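# Set the carton securely onto the raised block

## Task

Place the carton on top of the raised block so that no part of it sticks out past an edge; it must stay there on its own without the robot supporting it, and at the end the tool must have released it and pulled away.

## Robot and tools

Robot: one Doosan M1013 arm with six joints (waist, shoulder, elbow, forearm roll, wrist pitch, wrist roll), fitted with a vacuum tool of four suction cups on two air channels. The reference point is the cup point, the centre of the four cup rims when nothing is pressed on them. The cups point along the cup point's +z axis. In the cup point's own axes the cups sit at x = -35 and +35 mm; channel a's pair is at y = -70 mm and channel b's pair at y = +70 mm. The tool body reaches 148 mm to either side along y. Each cup rim is 36 mm wide.

Scene frame: origin on the table surface under the arm base, +z up, +y to the left when facing along +x. The base may be slightly tilted. Reported cup point positions are in metres, orientation as a quaternion wxyz, and can be a little off, more so at long reach.

execute_actions(actions): actions is a list of actions run in sequence. Each action is a table of 1 to 15 rows; each row lasts one control step of 1/30 s, and if fewer than 15 rows are given the last row is repeated to fill 15 steps. A row has 8 numbers in [-1, 1]: dx, dy, dz, rx, ry, rz, suction_a, suction_b, optionally followed by 6 stiffness scales (0 to 1, one per joint in Joint positions order, base outward), which multiply each joint's position gain and persist until changed. The first six numbers are an offset, not a pose: a target for the cup point relative to where it measured at the start of that action (for a call's first action, the last pose reported), expressed in the cup point's own axes. Every row refers back to that same start, not to the row before. Scale: 1.0 equals 0.6 m for dx, dy, dz and 180 degrees for the rotation vector rx, ry, rz. suction_a and suction_b set each channel's vacuum as a fraction of full (+1 is about 75 kPa below ambient); 0.01 or less switches it off; each keeps its value until changed. An empty list just returns state and images.

Per step the commanded pose is clamped to at most 70 mm and 16 degrees from the measured pose, and position wins over orientation if both cannot be met. After an action the arm continues only to the last clamped pose, so a large offset needs further actions. Joint target speeds are capped (about 2.09 rad/s for waist and shoulder, 3.14 elbow, 3.93 wrist joints), with 0.3 s to ramp up; the elbow cannot fully straighten.

move(target, speed, blocking): target is one row of 8 to 14 numbers, same layout and scale as above, an offset from the pose in the latest result that reported one, in cup point axes. The cup point follows a straight path there lasting 0.5 to 10 s (cut off at 10 s). speed is the path's top speed in m/s, 0.002 to 0.5 (default 0.25); rotation is limited to twice that in rad/s. Suction values are applied at the start. It does not avoid obstacles and the real motion can lag, wander or overshoot speed, especially near full reach. With blocking=false the call returns after 0.5 s while motion continues; use wait or stop before sending anything else. The result adds a move: line with the ending (done, off_target, moving, held, fault), the limits that acted (paced means the sent pose was clipped; held means a check blocked steps, after which the arm may jump faster), and the distance left to target.

wait(seconds): 0 to 10; the arm keeps its last command and a running move continues, returning early when it ends. stop(): brakes a running move; suction is unchanged. zoom_image(camera, region): camera is cam_head_left, cam_head_right, cam_high, cam_low or cam_wrist (all 504x504); region is [x0, y0, x1, y1] in pixels from the top-left, at most 504 by 504. read_manual(section): only "licences", no motion. finished_scene(scene): pass the current scene's number once the carton is placed and the tool is clear; it cannot be undone.

Results: a state line with pose and velocities, Joint positions, a Hand target line (the pose the controller now drives toward), step readings for action calls with HELD where a row was held back, and pose unreachable when the clearance check altered or blocked a command (any mounting block counts as arm). suction_measured_a/b show reached vacuum; near 0 means no seal. On a sealed, airtight surface it sits up to 0.17 below the command (0.27 with both channels on). part_present_a/b switch to 1 at 0.54 and back to 0 below 0.49.

Gripping: switch a channel on and press both of its cups flat on a smooth face of the carton so each rim seals fully; edges, holes or seams under a rim leak. Both channels share one pump, so an open cup on an active channel drains the other's vacuum. Cups shrink under vacuum, pulling the object up to about 12 mm toward the tool, and can lift a resting object. To release, set the carton down on the block first, then turn both channels off, then lift at least 15 mm. If a cup seals on the table, turn that channel off.

Hazards: the arm is stiff, so commanding even slightly beyond a firm contact can trip a fault; approach slowly and do not aim far past contact (lower stiffness scales soften this). A fault stops the arm for 10 s, skipping the rest of the call, when contact torque hits a joint limit (waist and shoulder 306, elbow 144, wrist joints 40.5 N m) or any outside force reaches 144 N. Holding loads heats motors; MOTOR HOT warns, and OVER-TEMPERATURE FAULT applies brakes. The arm holds its last command while the operator thinks. Loose objects may occasionally be nudged. Avoid dropping, slamming or hard shoving, and never push anything off the table.

Each tool is called after "Emit:" as name([rows], argument=value, ...), one row to a line, values as JSON.

## Session

Emit:
execute_actions(actions=[])

Scene clock: 0.00 s.
end_effector_position=(+0.6500, -0.0068, +0.5227) suction_measured_a=0.01 part_present_a=0 suction_measured_b=0.01 part_present_b=0 end_effector_quat_wxyz=(+0.005, +0.714, +0.700, -0.005) end_effector_velocity=(-0.000, +0.000, -0.000) end_effector_angular_velocity=(+0.002, +0.001, -0.001)
Joint positions: [-0.054  0.153  1.528  0.     1.463  1.517]
Joint velocities: [0.    0.    0.    0.002 0.001 0.001]
Hand target: +0.650, -0.007, +0.523; +0.005, +0.714, +0.700, -0.005
Joint stiffness scale: [1. 1. 1. 1. 1. 1.]

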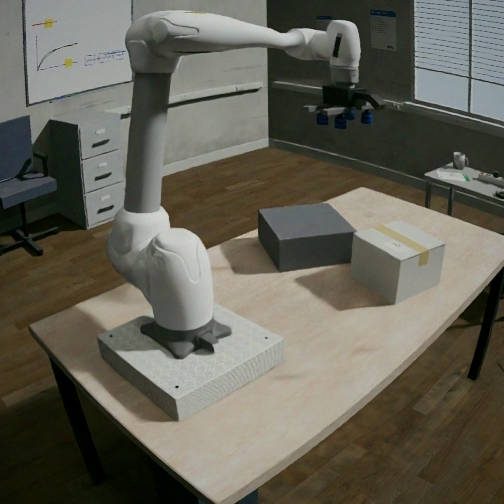

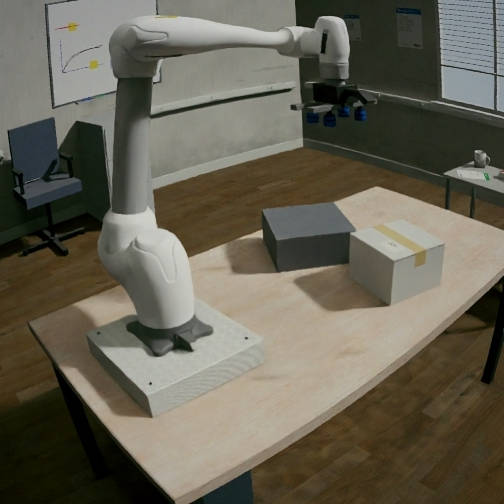

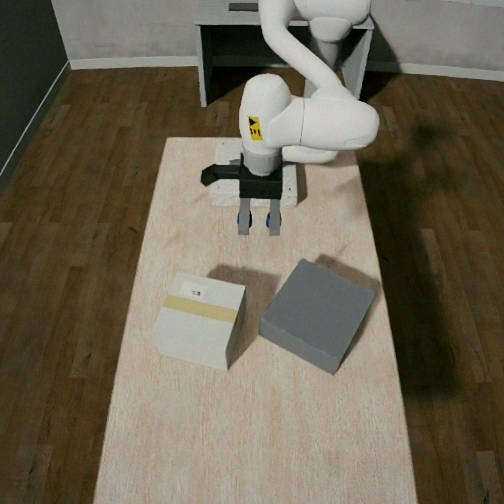

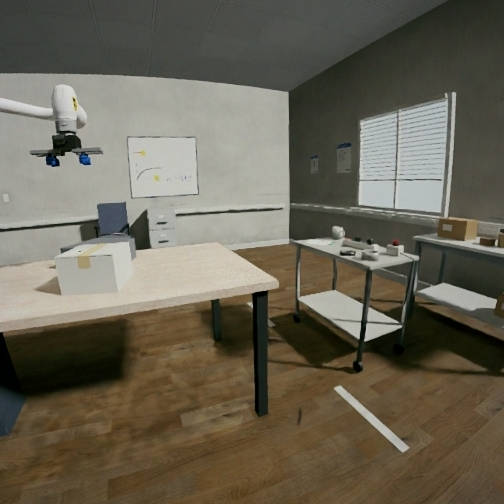

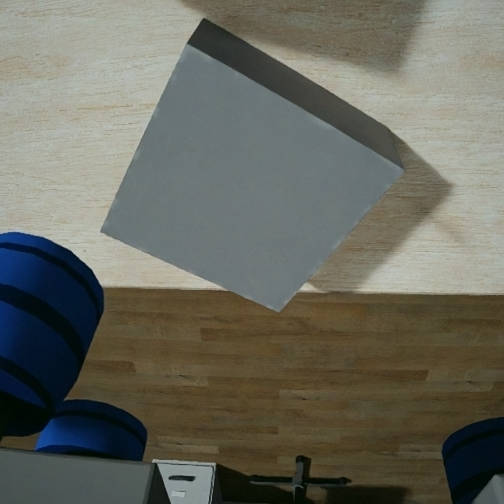

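Emit:
move(target=[-0.6, 0.1, 0, 0, 0, 0, 0, 0], speed=0.4)

Scene clock: 23.53 s.
end_effector_position=(+0.7032, -0.3661, +0.5286) suction_measured_a=0.01 part_present_a=0 suction_measured_b=0.01 part_present_b=0 end_effector_quat_wxyz=(+0.008, +0.714, +0.700, -0.004) end_effector_velocity=(+0.000, -0.000, +0.002) end_effector_angular_velocity=(+0.001, +0.000, +0.002)
Joint positions: [-0.511  0.389  1.219  0.     1.528  1.061]
Joint velocities: [-0.     0.    -0.004  0.001  0.004 -0.002]
Hand target: +0.703, -0.368, +0.528; +0.004, +0.714, +0.700, -0.005
Off the commanded pose: 0.002 m, 0 deg.
Joint stiffness scale: [1. 1. 1. 1. 1. 1.]
move: done

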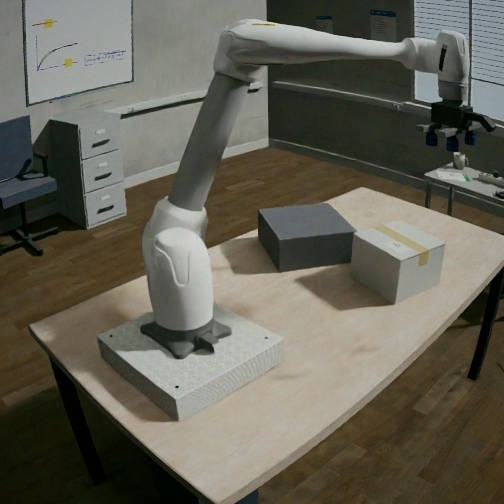

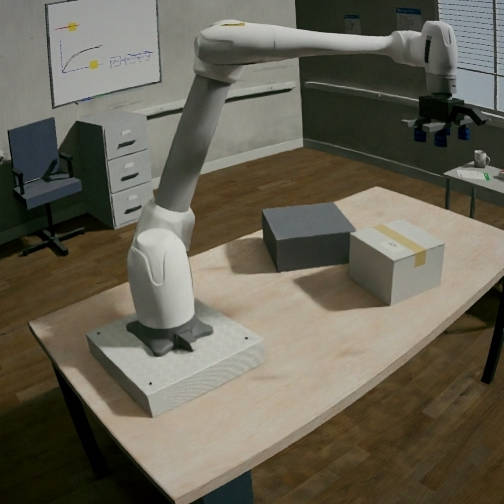

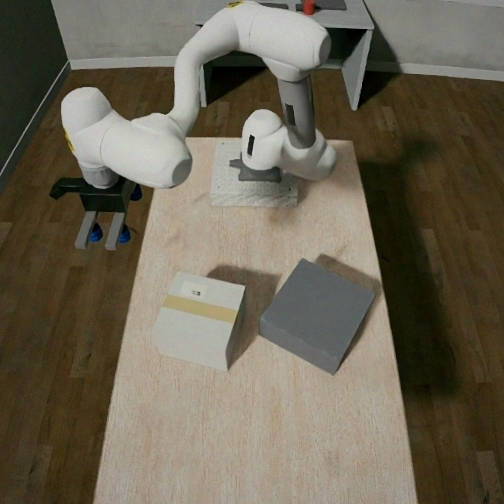

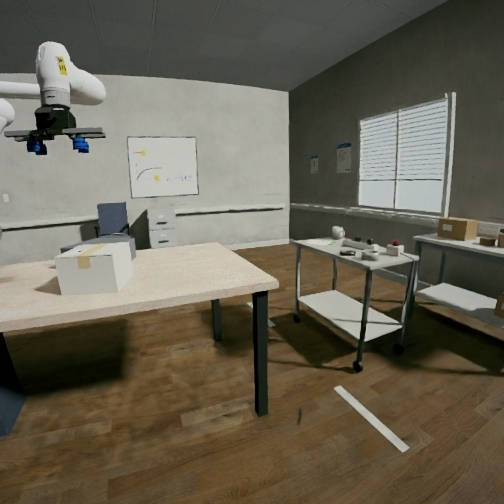

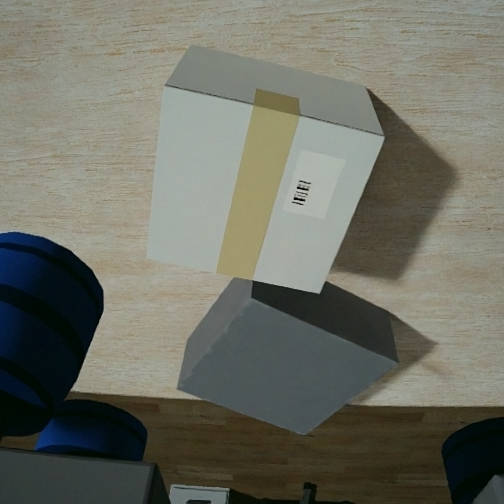

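Emit:
move(target=[0.31, 0.0, 0.46, 0, 0, 0.067, 0, 0], speed=0.4)

Scene clock: 39.23 s.
end_effector_position=(+0.7081, -0.1862, +0.2537) suction_measured_a=0.01 part_present_a=0 suction_measured_b=0.01 part_present_b=0 end_effector_quat_wxyz=(+0.008, +0.784, +0.621, -0.003) end_effector_velocity=(+0.002, +0.000, +0.000) end_effector_angular_velocity=(-0.001, -0.006, -0.006)
Joint positions: [-0.288  0.417  1.693  0.     1.027  1.493]
Joint velocities: [ 0.001  0.    -0.     0.001 -0.006  0.006]
Hand target: +0.709, -0.185, +0.250; +0.008, +0.784, +0.621, -0.003
Off the commanded pose: 0.004 m, 0 deg.
Joint stiffness scale: [1. 1. 1. 1. 1. 1.]
move: off_target

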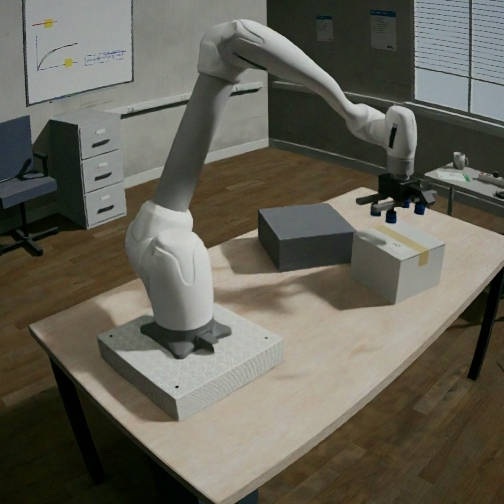

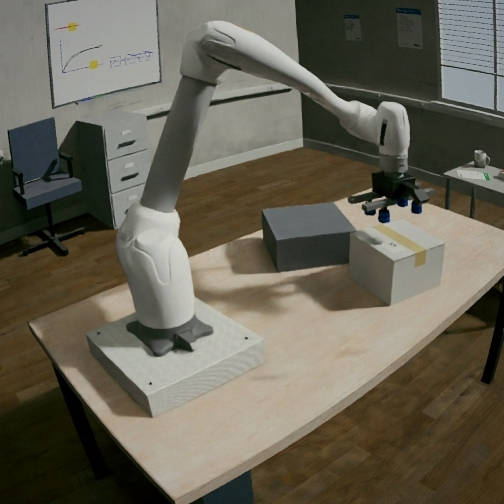

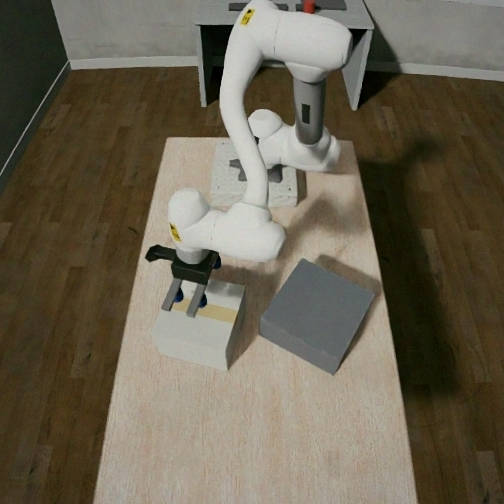

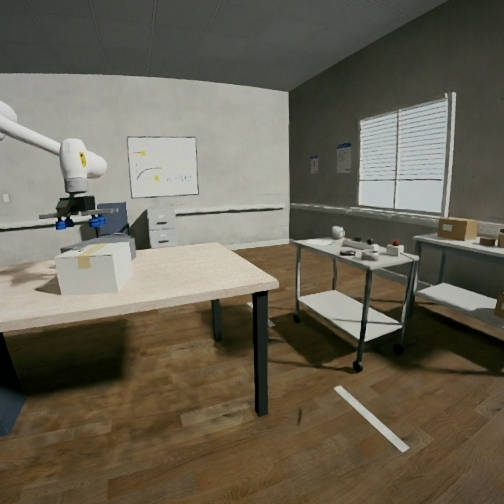

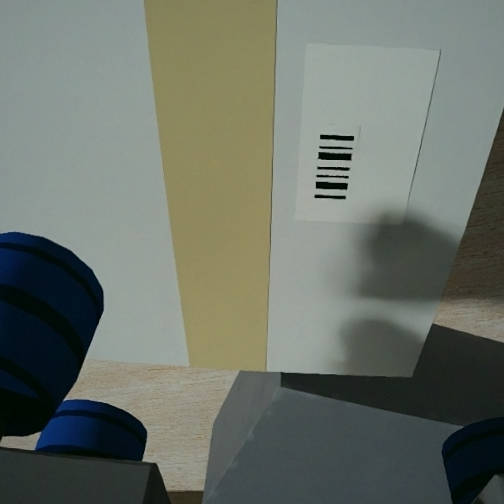

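Emit:
move(target=[0, 0.043, 0.13, 0, 0, 0, 0, 0], speed=0.2)

Scene clock: 47.50 s.
end_effector_position=(+0.7303, -0.1943, +0.1776) suction_measured_a=0.01 part_present_a=0 suction_measured_b=0.01 part_present_b=0 end_effector_quat_wxyz=(+0.005, +0.784, +0.621, -0.004) end_effector_velocity=(+0.001, -0.000, -0.000) end_effector_angular_velocity=(-0.002, -0.002, +0.001)
Joint positions: [-0.288  0.519  1.693  0.     0.93   1.494]
Joint velocities: [ 0.     0.    -0.    -0.001 -0.002 -0.   ]
Hand target: +0.734, -0.193, +0.176; +0.008, +0.784, +0.621, -0.003
Off the commanded pose: 0.004 m, 0 deg.
Joint stiffness scale: [1. 1. 1. 1. 1. 1.]
move: off_target

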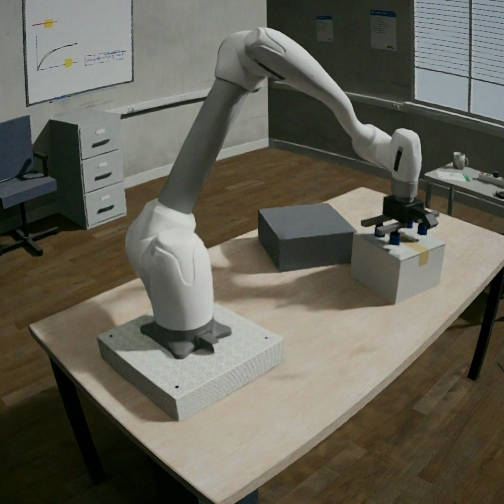

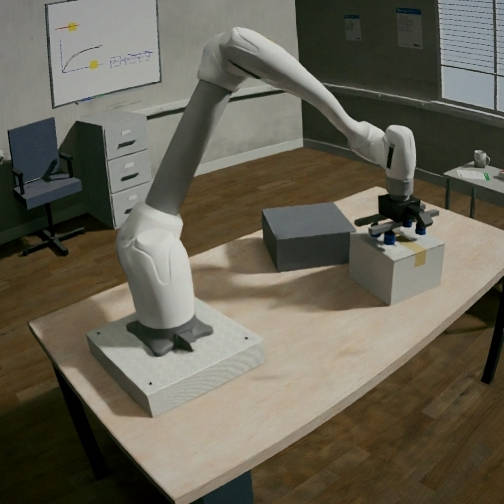

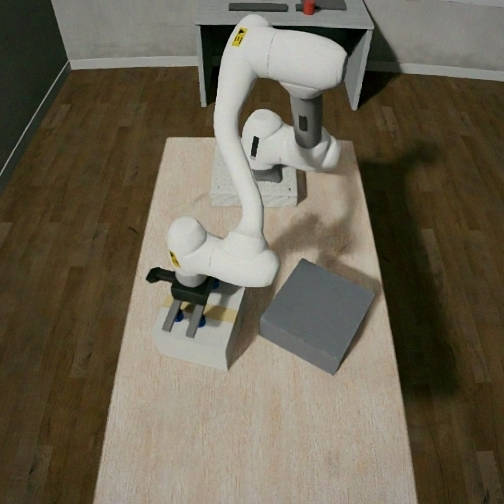

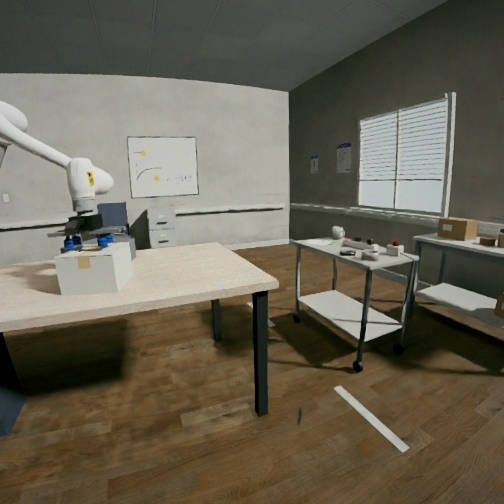

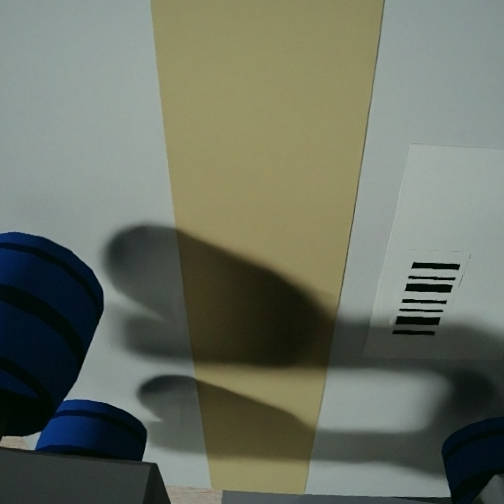

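Emit:
move(target=[0, 0.02, 0.05, 0, 0, 0, 1, 1], speed=0.04)

Scene clock: 53.20 s.
end_effector_position=(+0.7374, -0.1970, +0.1462) suction_measured_a=0.55 part_present_a=1 suction_measured_b=0.55 part_present_b=1 end_effector_quat_wxyz=(+0.001, +0.784, +0.621, -0.007) end_effector_velocity=(-0.000, -0.000, -0.001) end_effector_angular_velocity=(+0.000, +0.001, +0.000)
Joint positions: [-0.288  0.563  1.688  0.     0.901  1.494]
Joint velocities: [ 0.     0.001 -0.    -0.     0.    -0.   ]
Hand target: +0.742, -0.197, +0.148; +0.005, +0.784, +0.621, -0.004
Off the commanded pose: 0.005 m, 1 deg.
Joint stiffness scale: [1. 1. 1. 1. 1. 1.]
move: off_target

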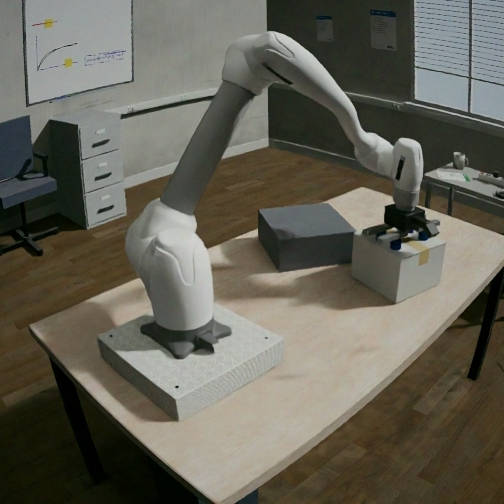

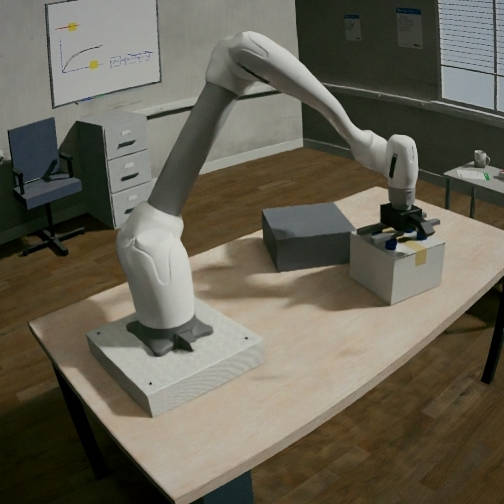

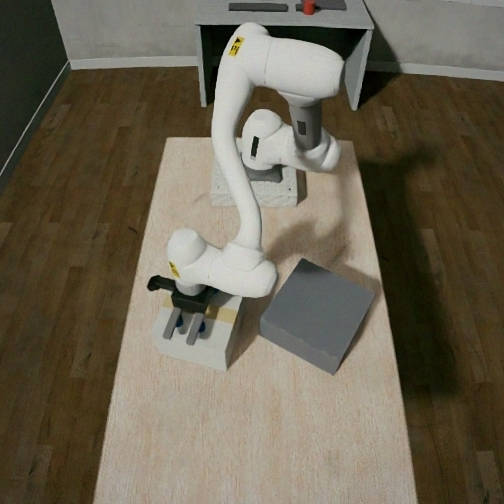

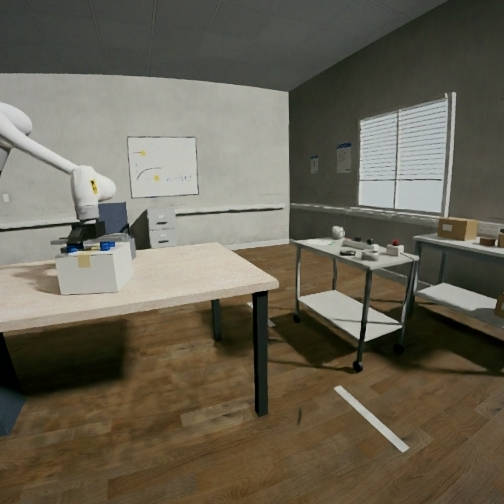

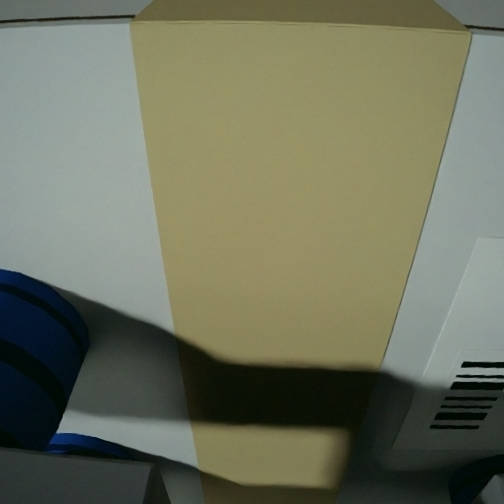

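Emit:
move(target=[0, 0, -0.3, 0, 0, 0, 1, 1], speed=0.15)

Scene clock: 59.87 s.
end_effector_position=(+0.7397, -0.1953, +0.3220) suction_measured_a=0.79 part_present_a=1 suction_measured_b=0.79 part_present_b=1 end_effector_quat_wxyz=(+0.002, +0.784, +0.621, -0.007) end_effector_velocity=(-0.002, +0.001, +0.000) end_effector_angular_velocity=(+0.002, +0.007, +0.001)
Joint positions: [-0.288  0.42   1.551  0.     1.18   1.494]
Joint velocities: [ 0.001 -0.     0.     0.     0.007 -0.   ]
Hand target: +0.739, -0.195, +0.326; +0.001, +0.784, +0.621, -0.007
Off the commanded pose: 0.004 m, 0 deg.
Joint stiffness scale: [1. 1. 1. 1. 1. 1.]
move: off_target

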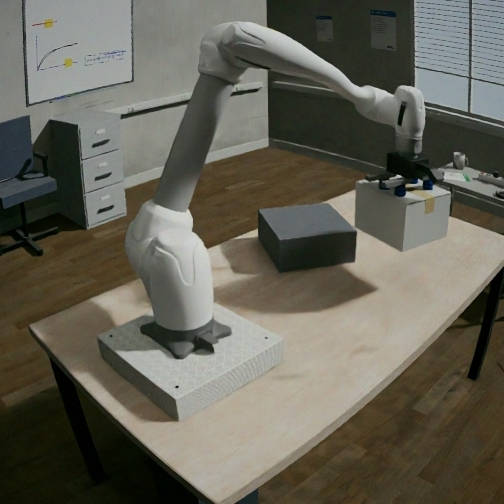

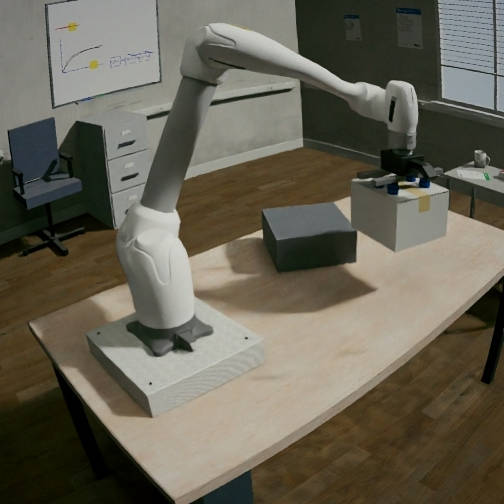

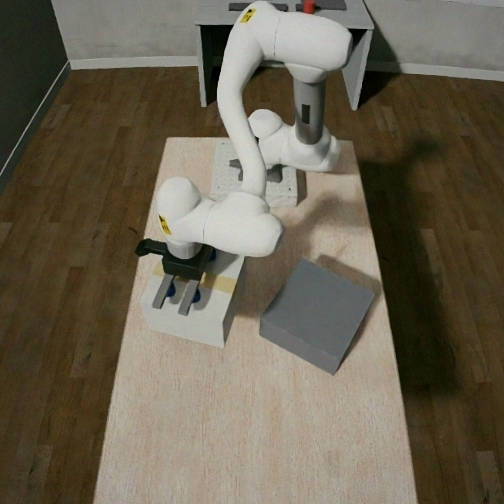

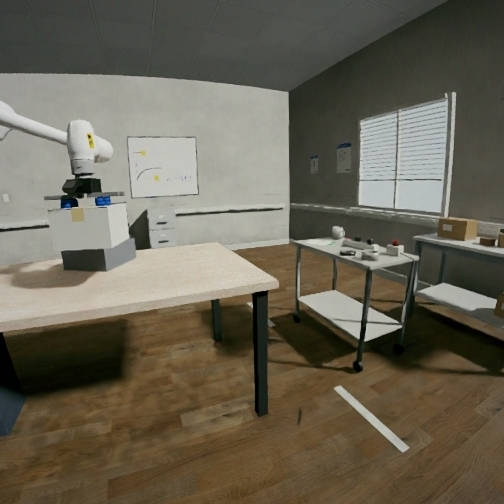

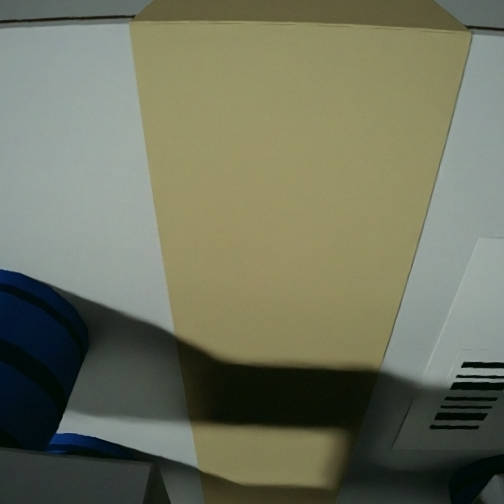

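Emit:
move(target=[0.599, -0.223, 0, 0, 0, 0.094, 1, 1], speed=0.25)

Scene clock: 66.17 s.
end_effector_position=(+0.6901, +0.1831, +0.3192) suction_measured_a=0.79 part_present_a=1 suction_measured_b=0.79 part_present_b=1 end_effector_quat_wxyz=(+0.003, +0.866, +0.499, -0.008) end_effector_velocity=(+0.000, +0.001, -0.000) end_effector_angular_velocity=(+0.001, -0.001, -0.006)
Joint positions: [0.224 0.341 1.661 0.005 1.15  2.298]
Joint velocities: [ 0.001  0.    -0.     0.001 -0.001  0.007]
Hand target: +0.692, +0.185, +0.318; +0.003, +0.867, +0.499, -0.007
Off the commanded pose: 0.003 m, 0 deg.
Joint stiffness scale: [1. 1. 1. 1. 1. 1.]
move: done

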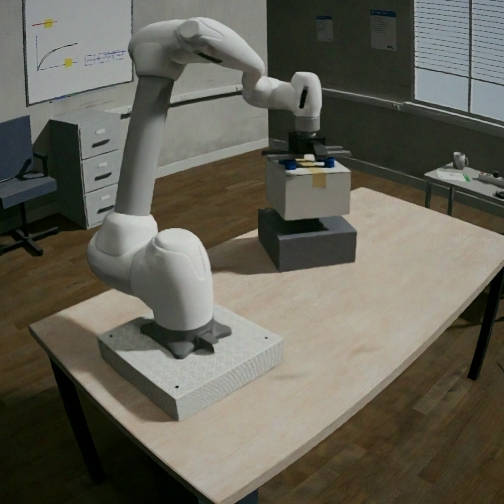

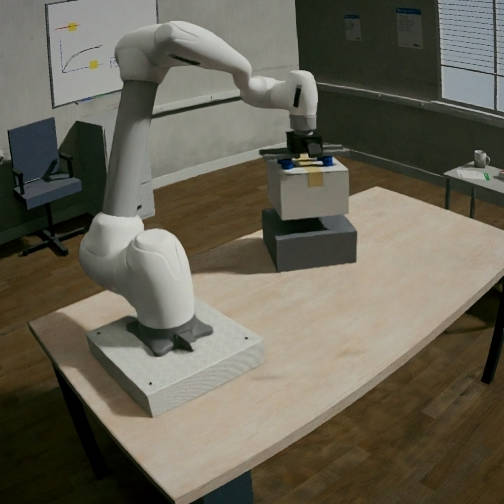

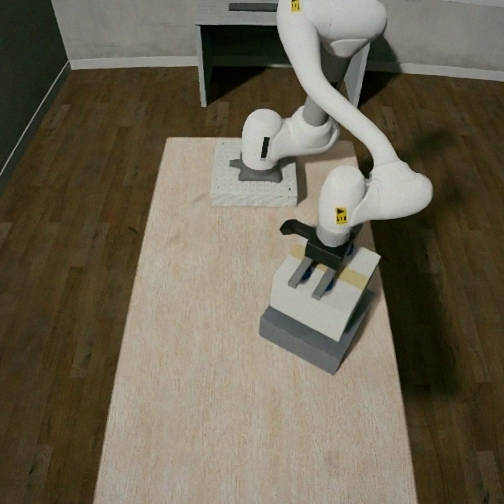

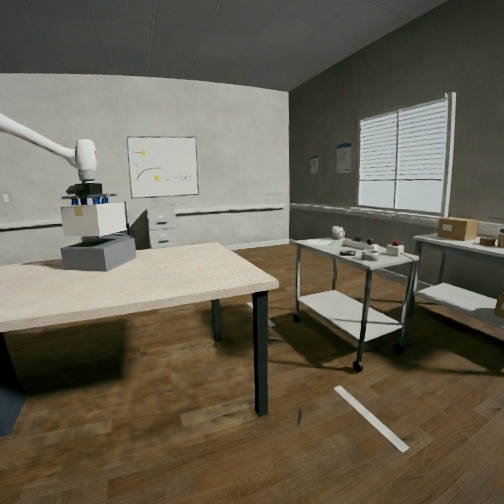

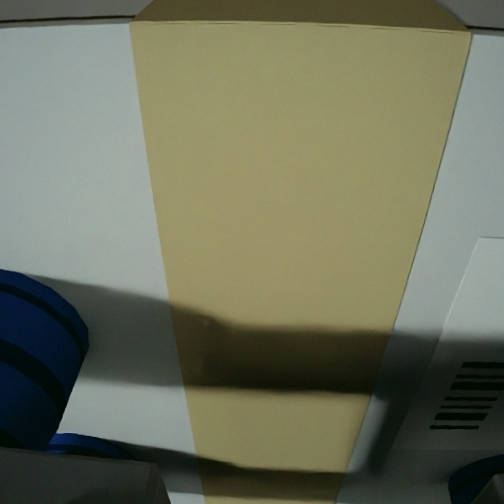

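Lower to just above the block and inspect.

Emit:
move(target=[0, 0, 0.07, 0, 0, 0, 1, 1], speed=0.08)

Emit:
zoom_image(camera="cam_high", region=[230, 220, 410, 400])

Emit:
zoom_image(camera="cam_head_left", region=[230, 140, 390, 300])

Scene clock: 70.00 s.
end_effector_position=(+0.6893, +0.1824, +0.2813) suction_measured_a=0.79 part_present_a=1 suction_measured_b=0.79 part_present_b=1 end_effector_quat_wxyz=(+0.003, +0.867, +0.499, -0.008) end_effector_velocity=(+0.001, +0.000, +0.000) end_effector_angular_velocity=(+0.001, -0.005, +0.001)
Joint positions: [0.224 0.367 1.699 0.005 1.086 2.299]
Joint velocities: [ 0.    -0.    -0.    -0.001 -0.005 -0.   ]
Hand target: +0.690, +0.183, +0.277; +0.003, +0.866, +0.499, -0.008
Off the commanded pose: 0.004 m, 0 deg.
Joint stiffness scale: [1. 1. 1. 1. 1. 1.]
move: off_target

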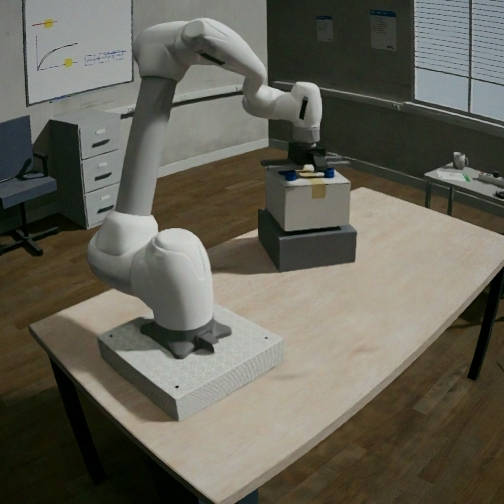

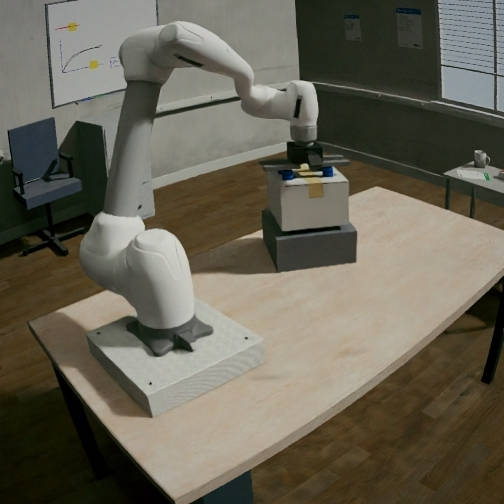

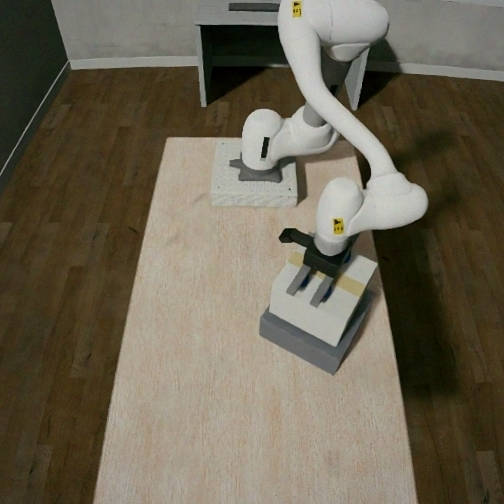

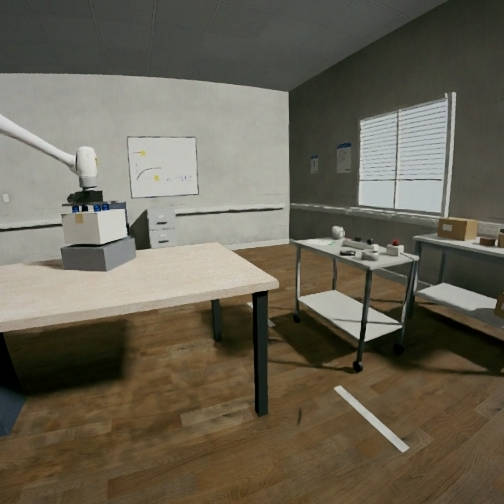

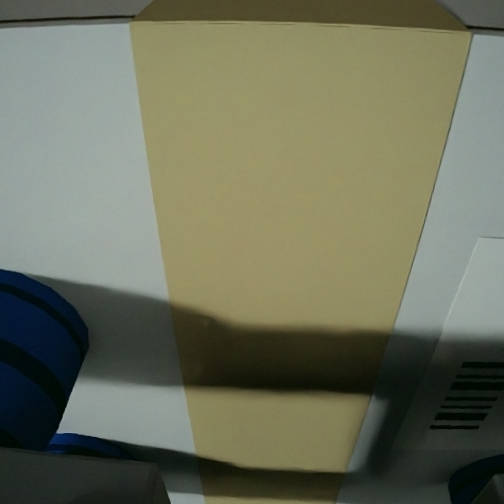

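Region (230, 220, 410, 400) of cam_high's 504x504 image, scaled by 2.800, with more detail than that image has.

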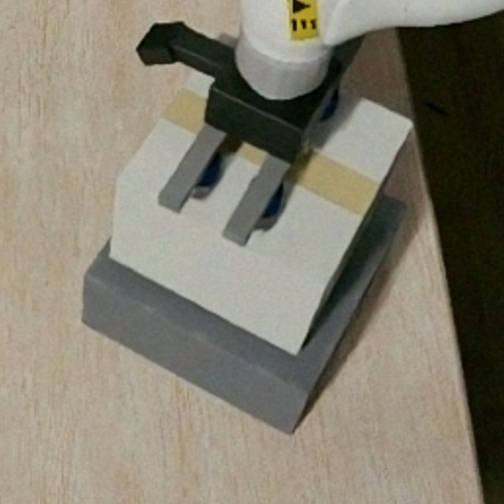

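Region (230, 140, 390, 300) of cam_head_left's 504x504 image, scaled by 3.150, with more detail than that image has.

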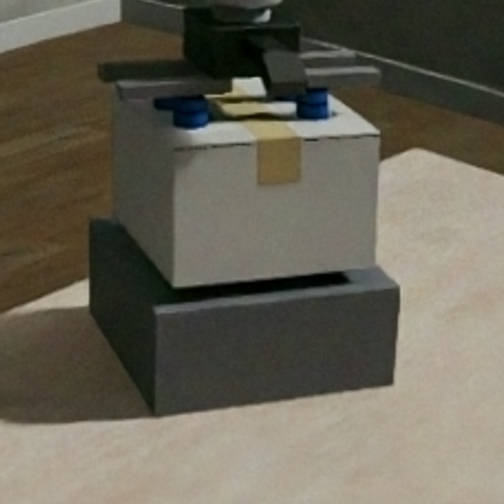

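Emit:
move(target=[0.015, 0, 0.03, 0, 0, 0, 1, 1], speed=0.03)

Emit:
zoom_image(camera="cam_high", region=[230, 220, 410, 400])

Emit:
zoom_image(camera="cam_head_left", region=[230, 140, 390, 300])

Scene clock: 78.30 s.
end_effector_position=(+0.6939, +0.1881, +0.2673) suction_measured_a=0.79 part_present_a=1 suction_measured_b=0.79 part_present_b=1 end_effector_quat_wxyz=(+0.003, +0.866, +0.499, -0.008) end_effector_velocity=(+0.000, +0.001, -0.001) end_effector_angular_velocity=(+0.000, -0.000, +0.000)
Joint positions: [0.231 0.386 1.7   0.005 1.066 2.305]
Joint velocities: [ 0.001  0.001  0.001  0.    -0.002  0.001]
Hand target: +0.694, +0.190, +0.263; +0.003, +0.867, +0.499, -0.008
Off the commanded pose: 0.005 m, 0 deg.
Joint stiffness scale: [1. 1. 1. 1. 1. 1.]
move: off_target

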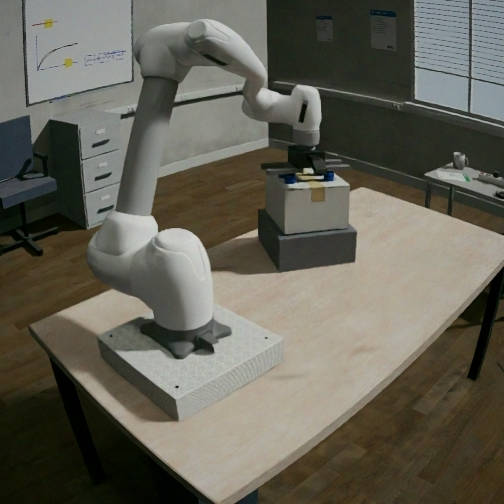

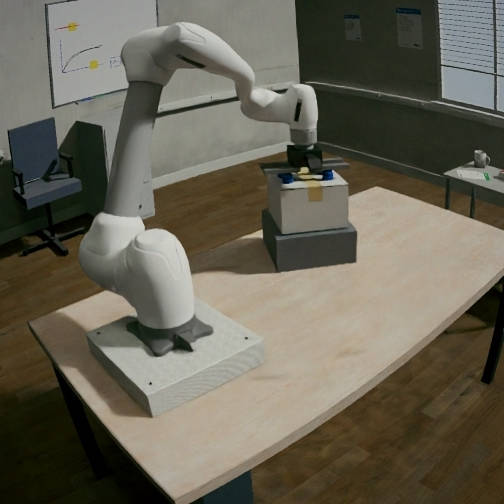

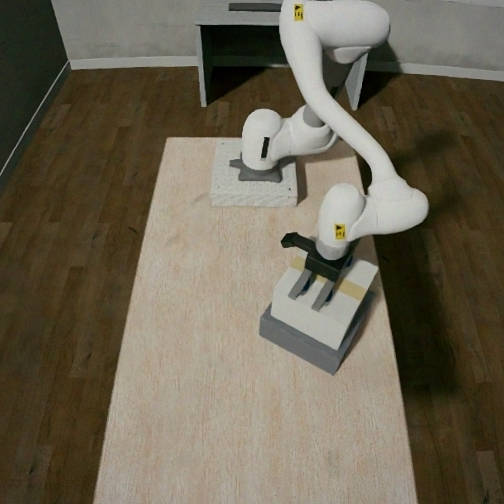

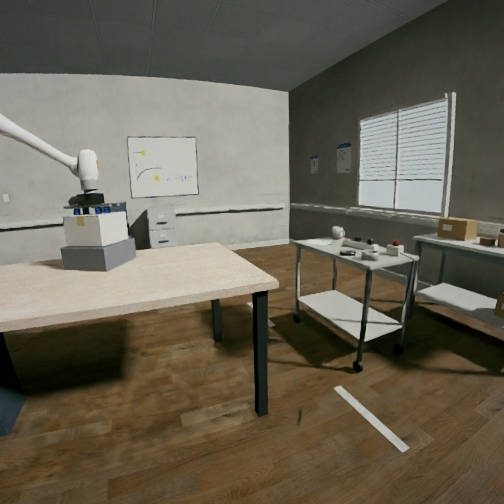

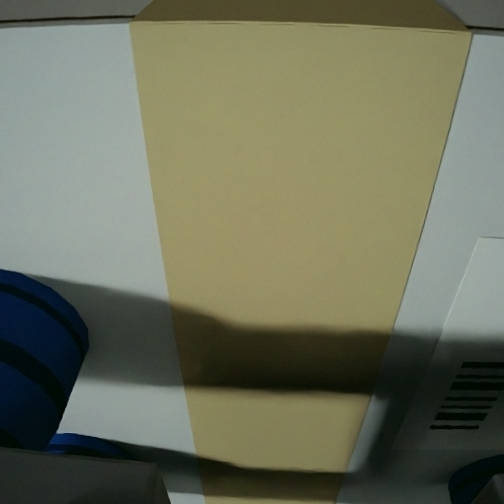

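Region (230, 220, 410, 400) of cam_high's 504x504 image, scaled by 2.800, with more detail than that image has.

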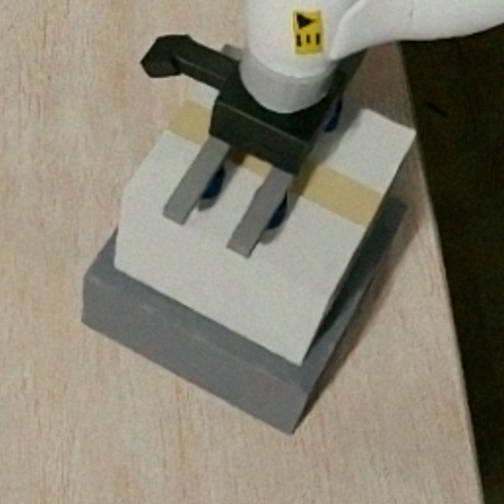

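Region (230, 140, 390, 300) of cam_head_left's 504x504 image, scaled by 3.150, with more detail than that image has.

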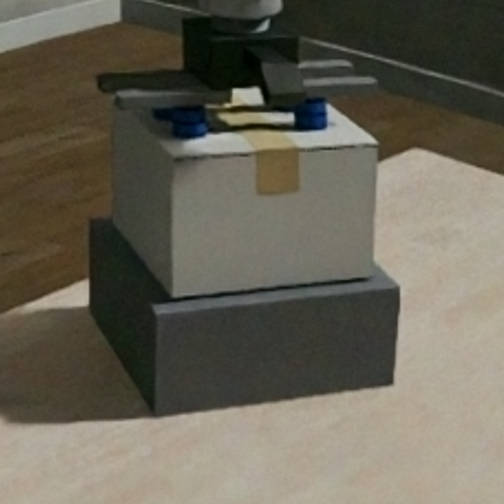

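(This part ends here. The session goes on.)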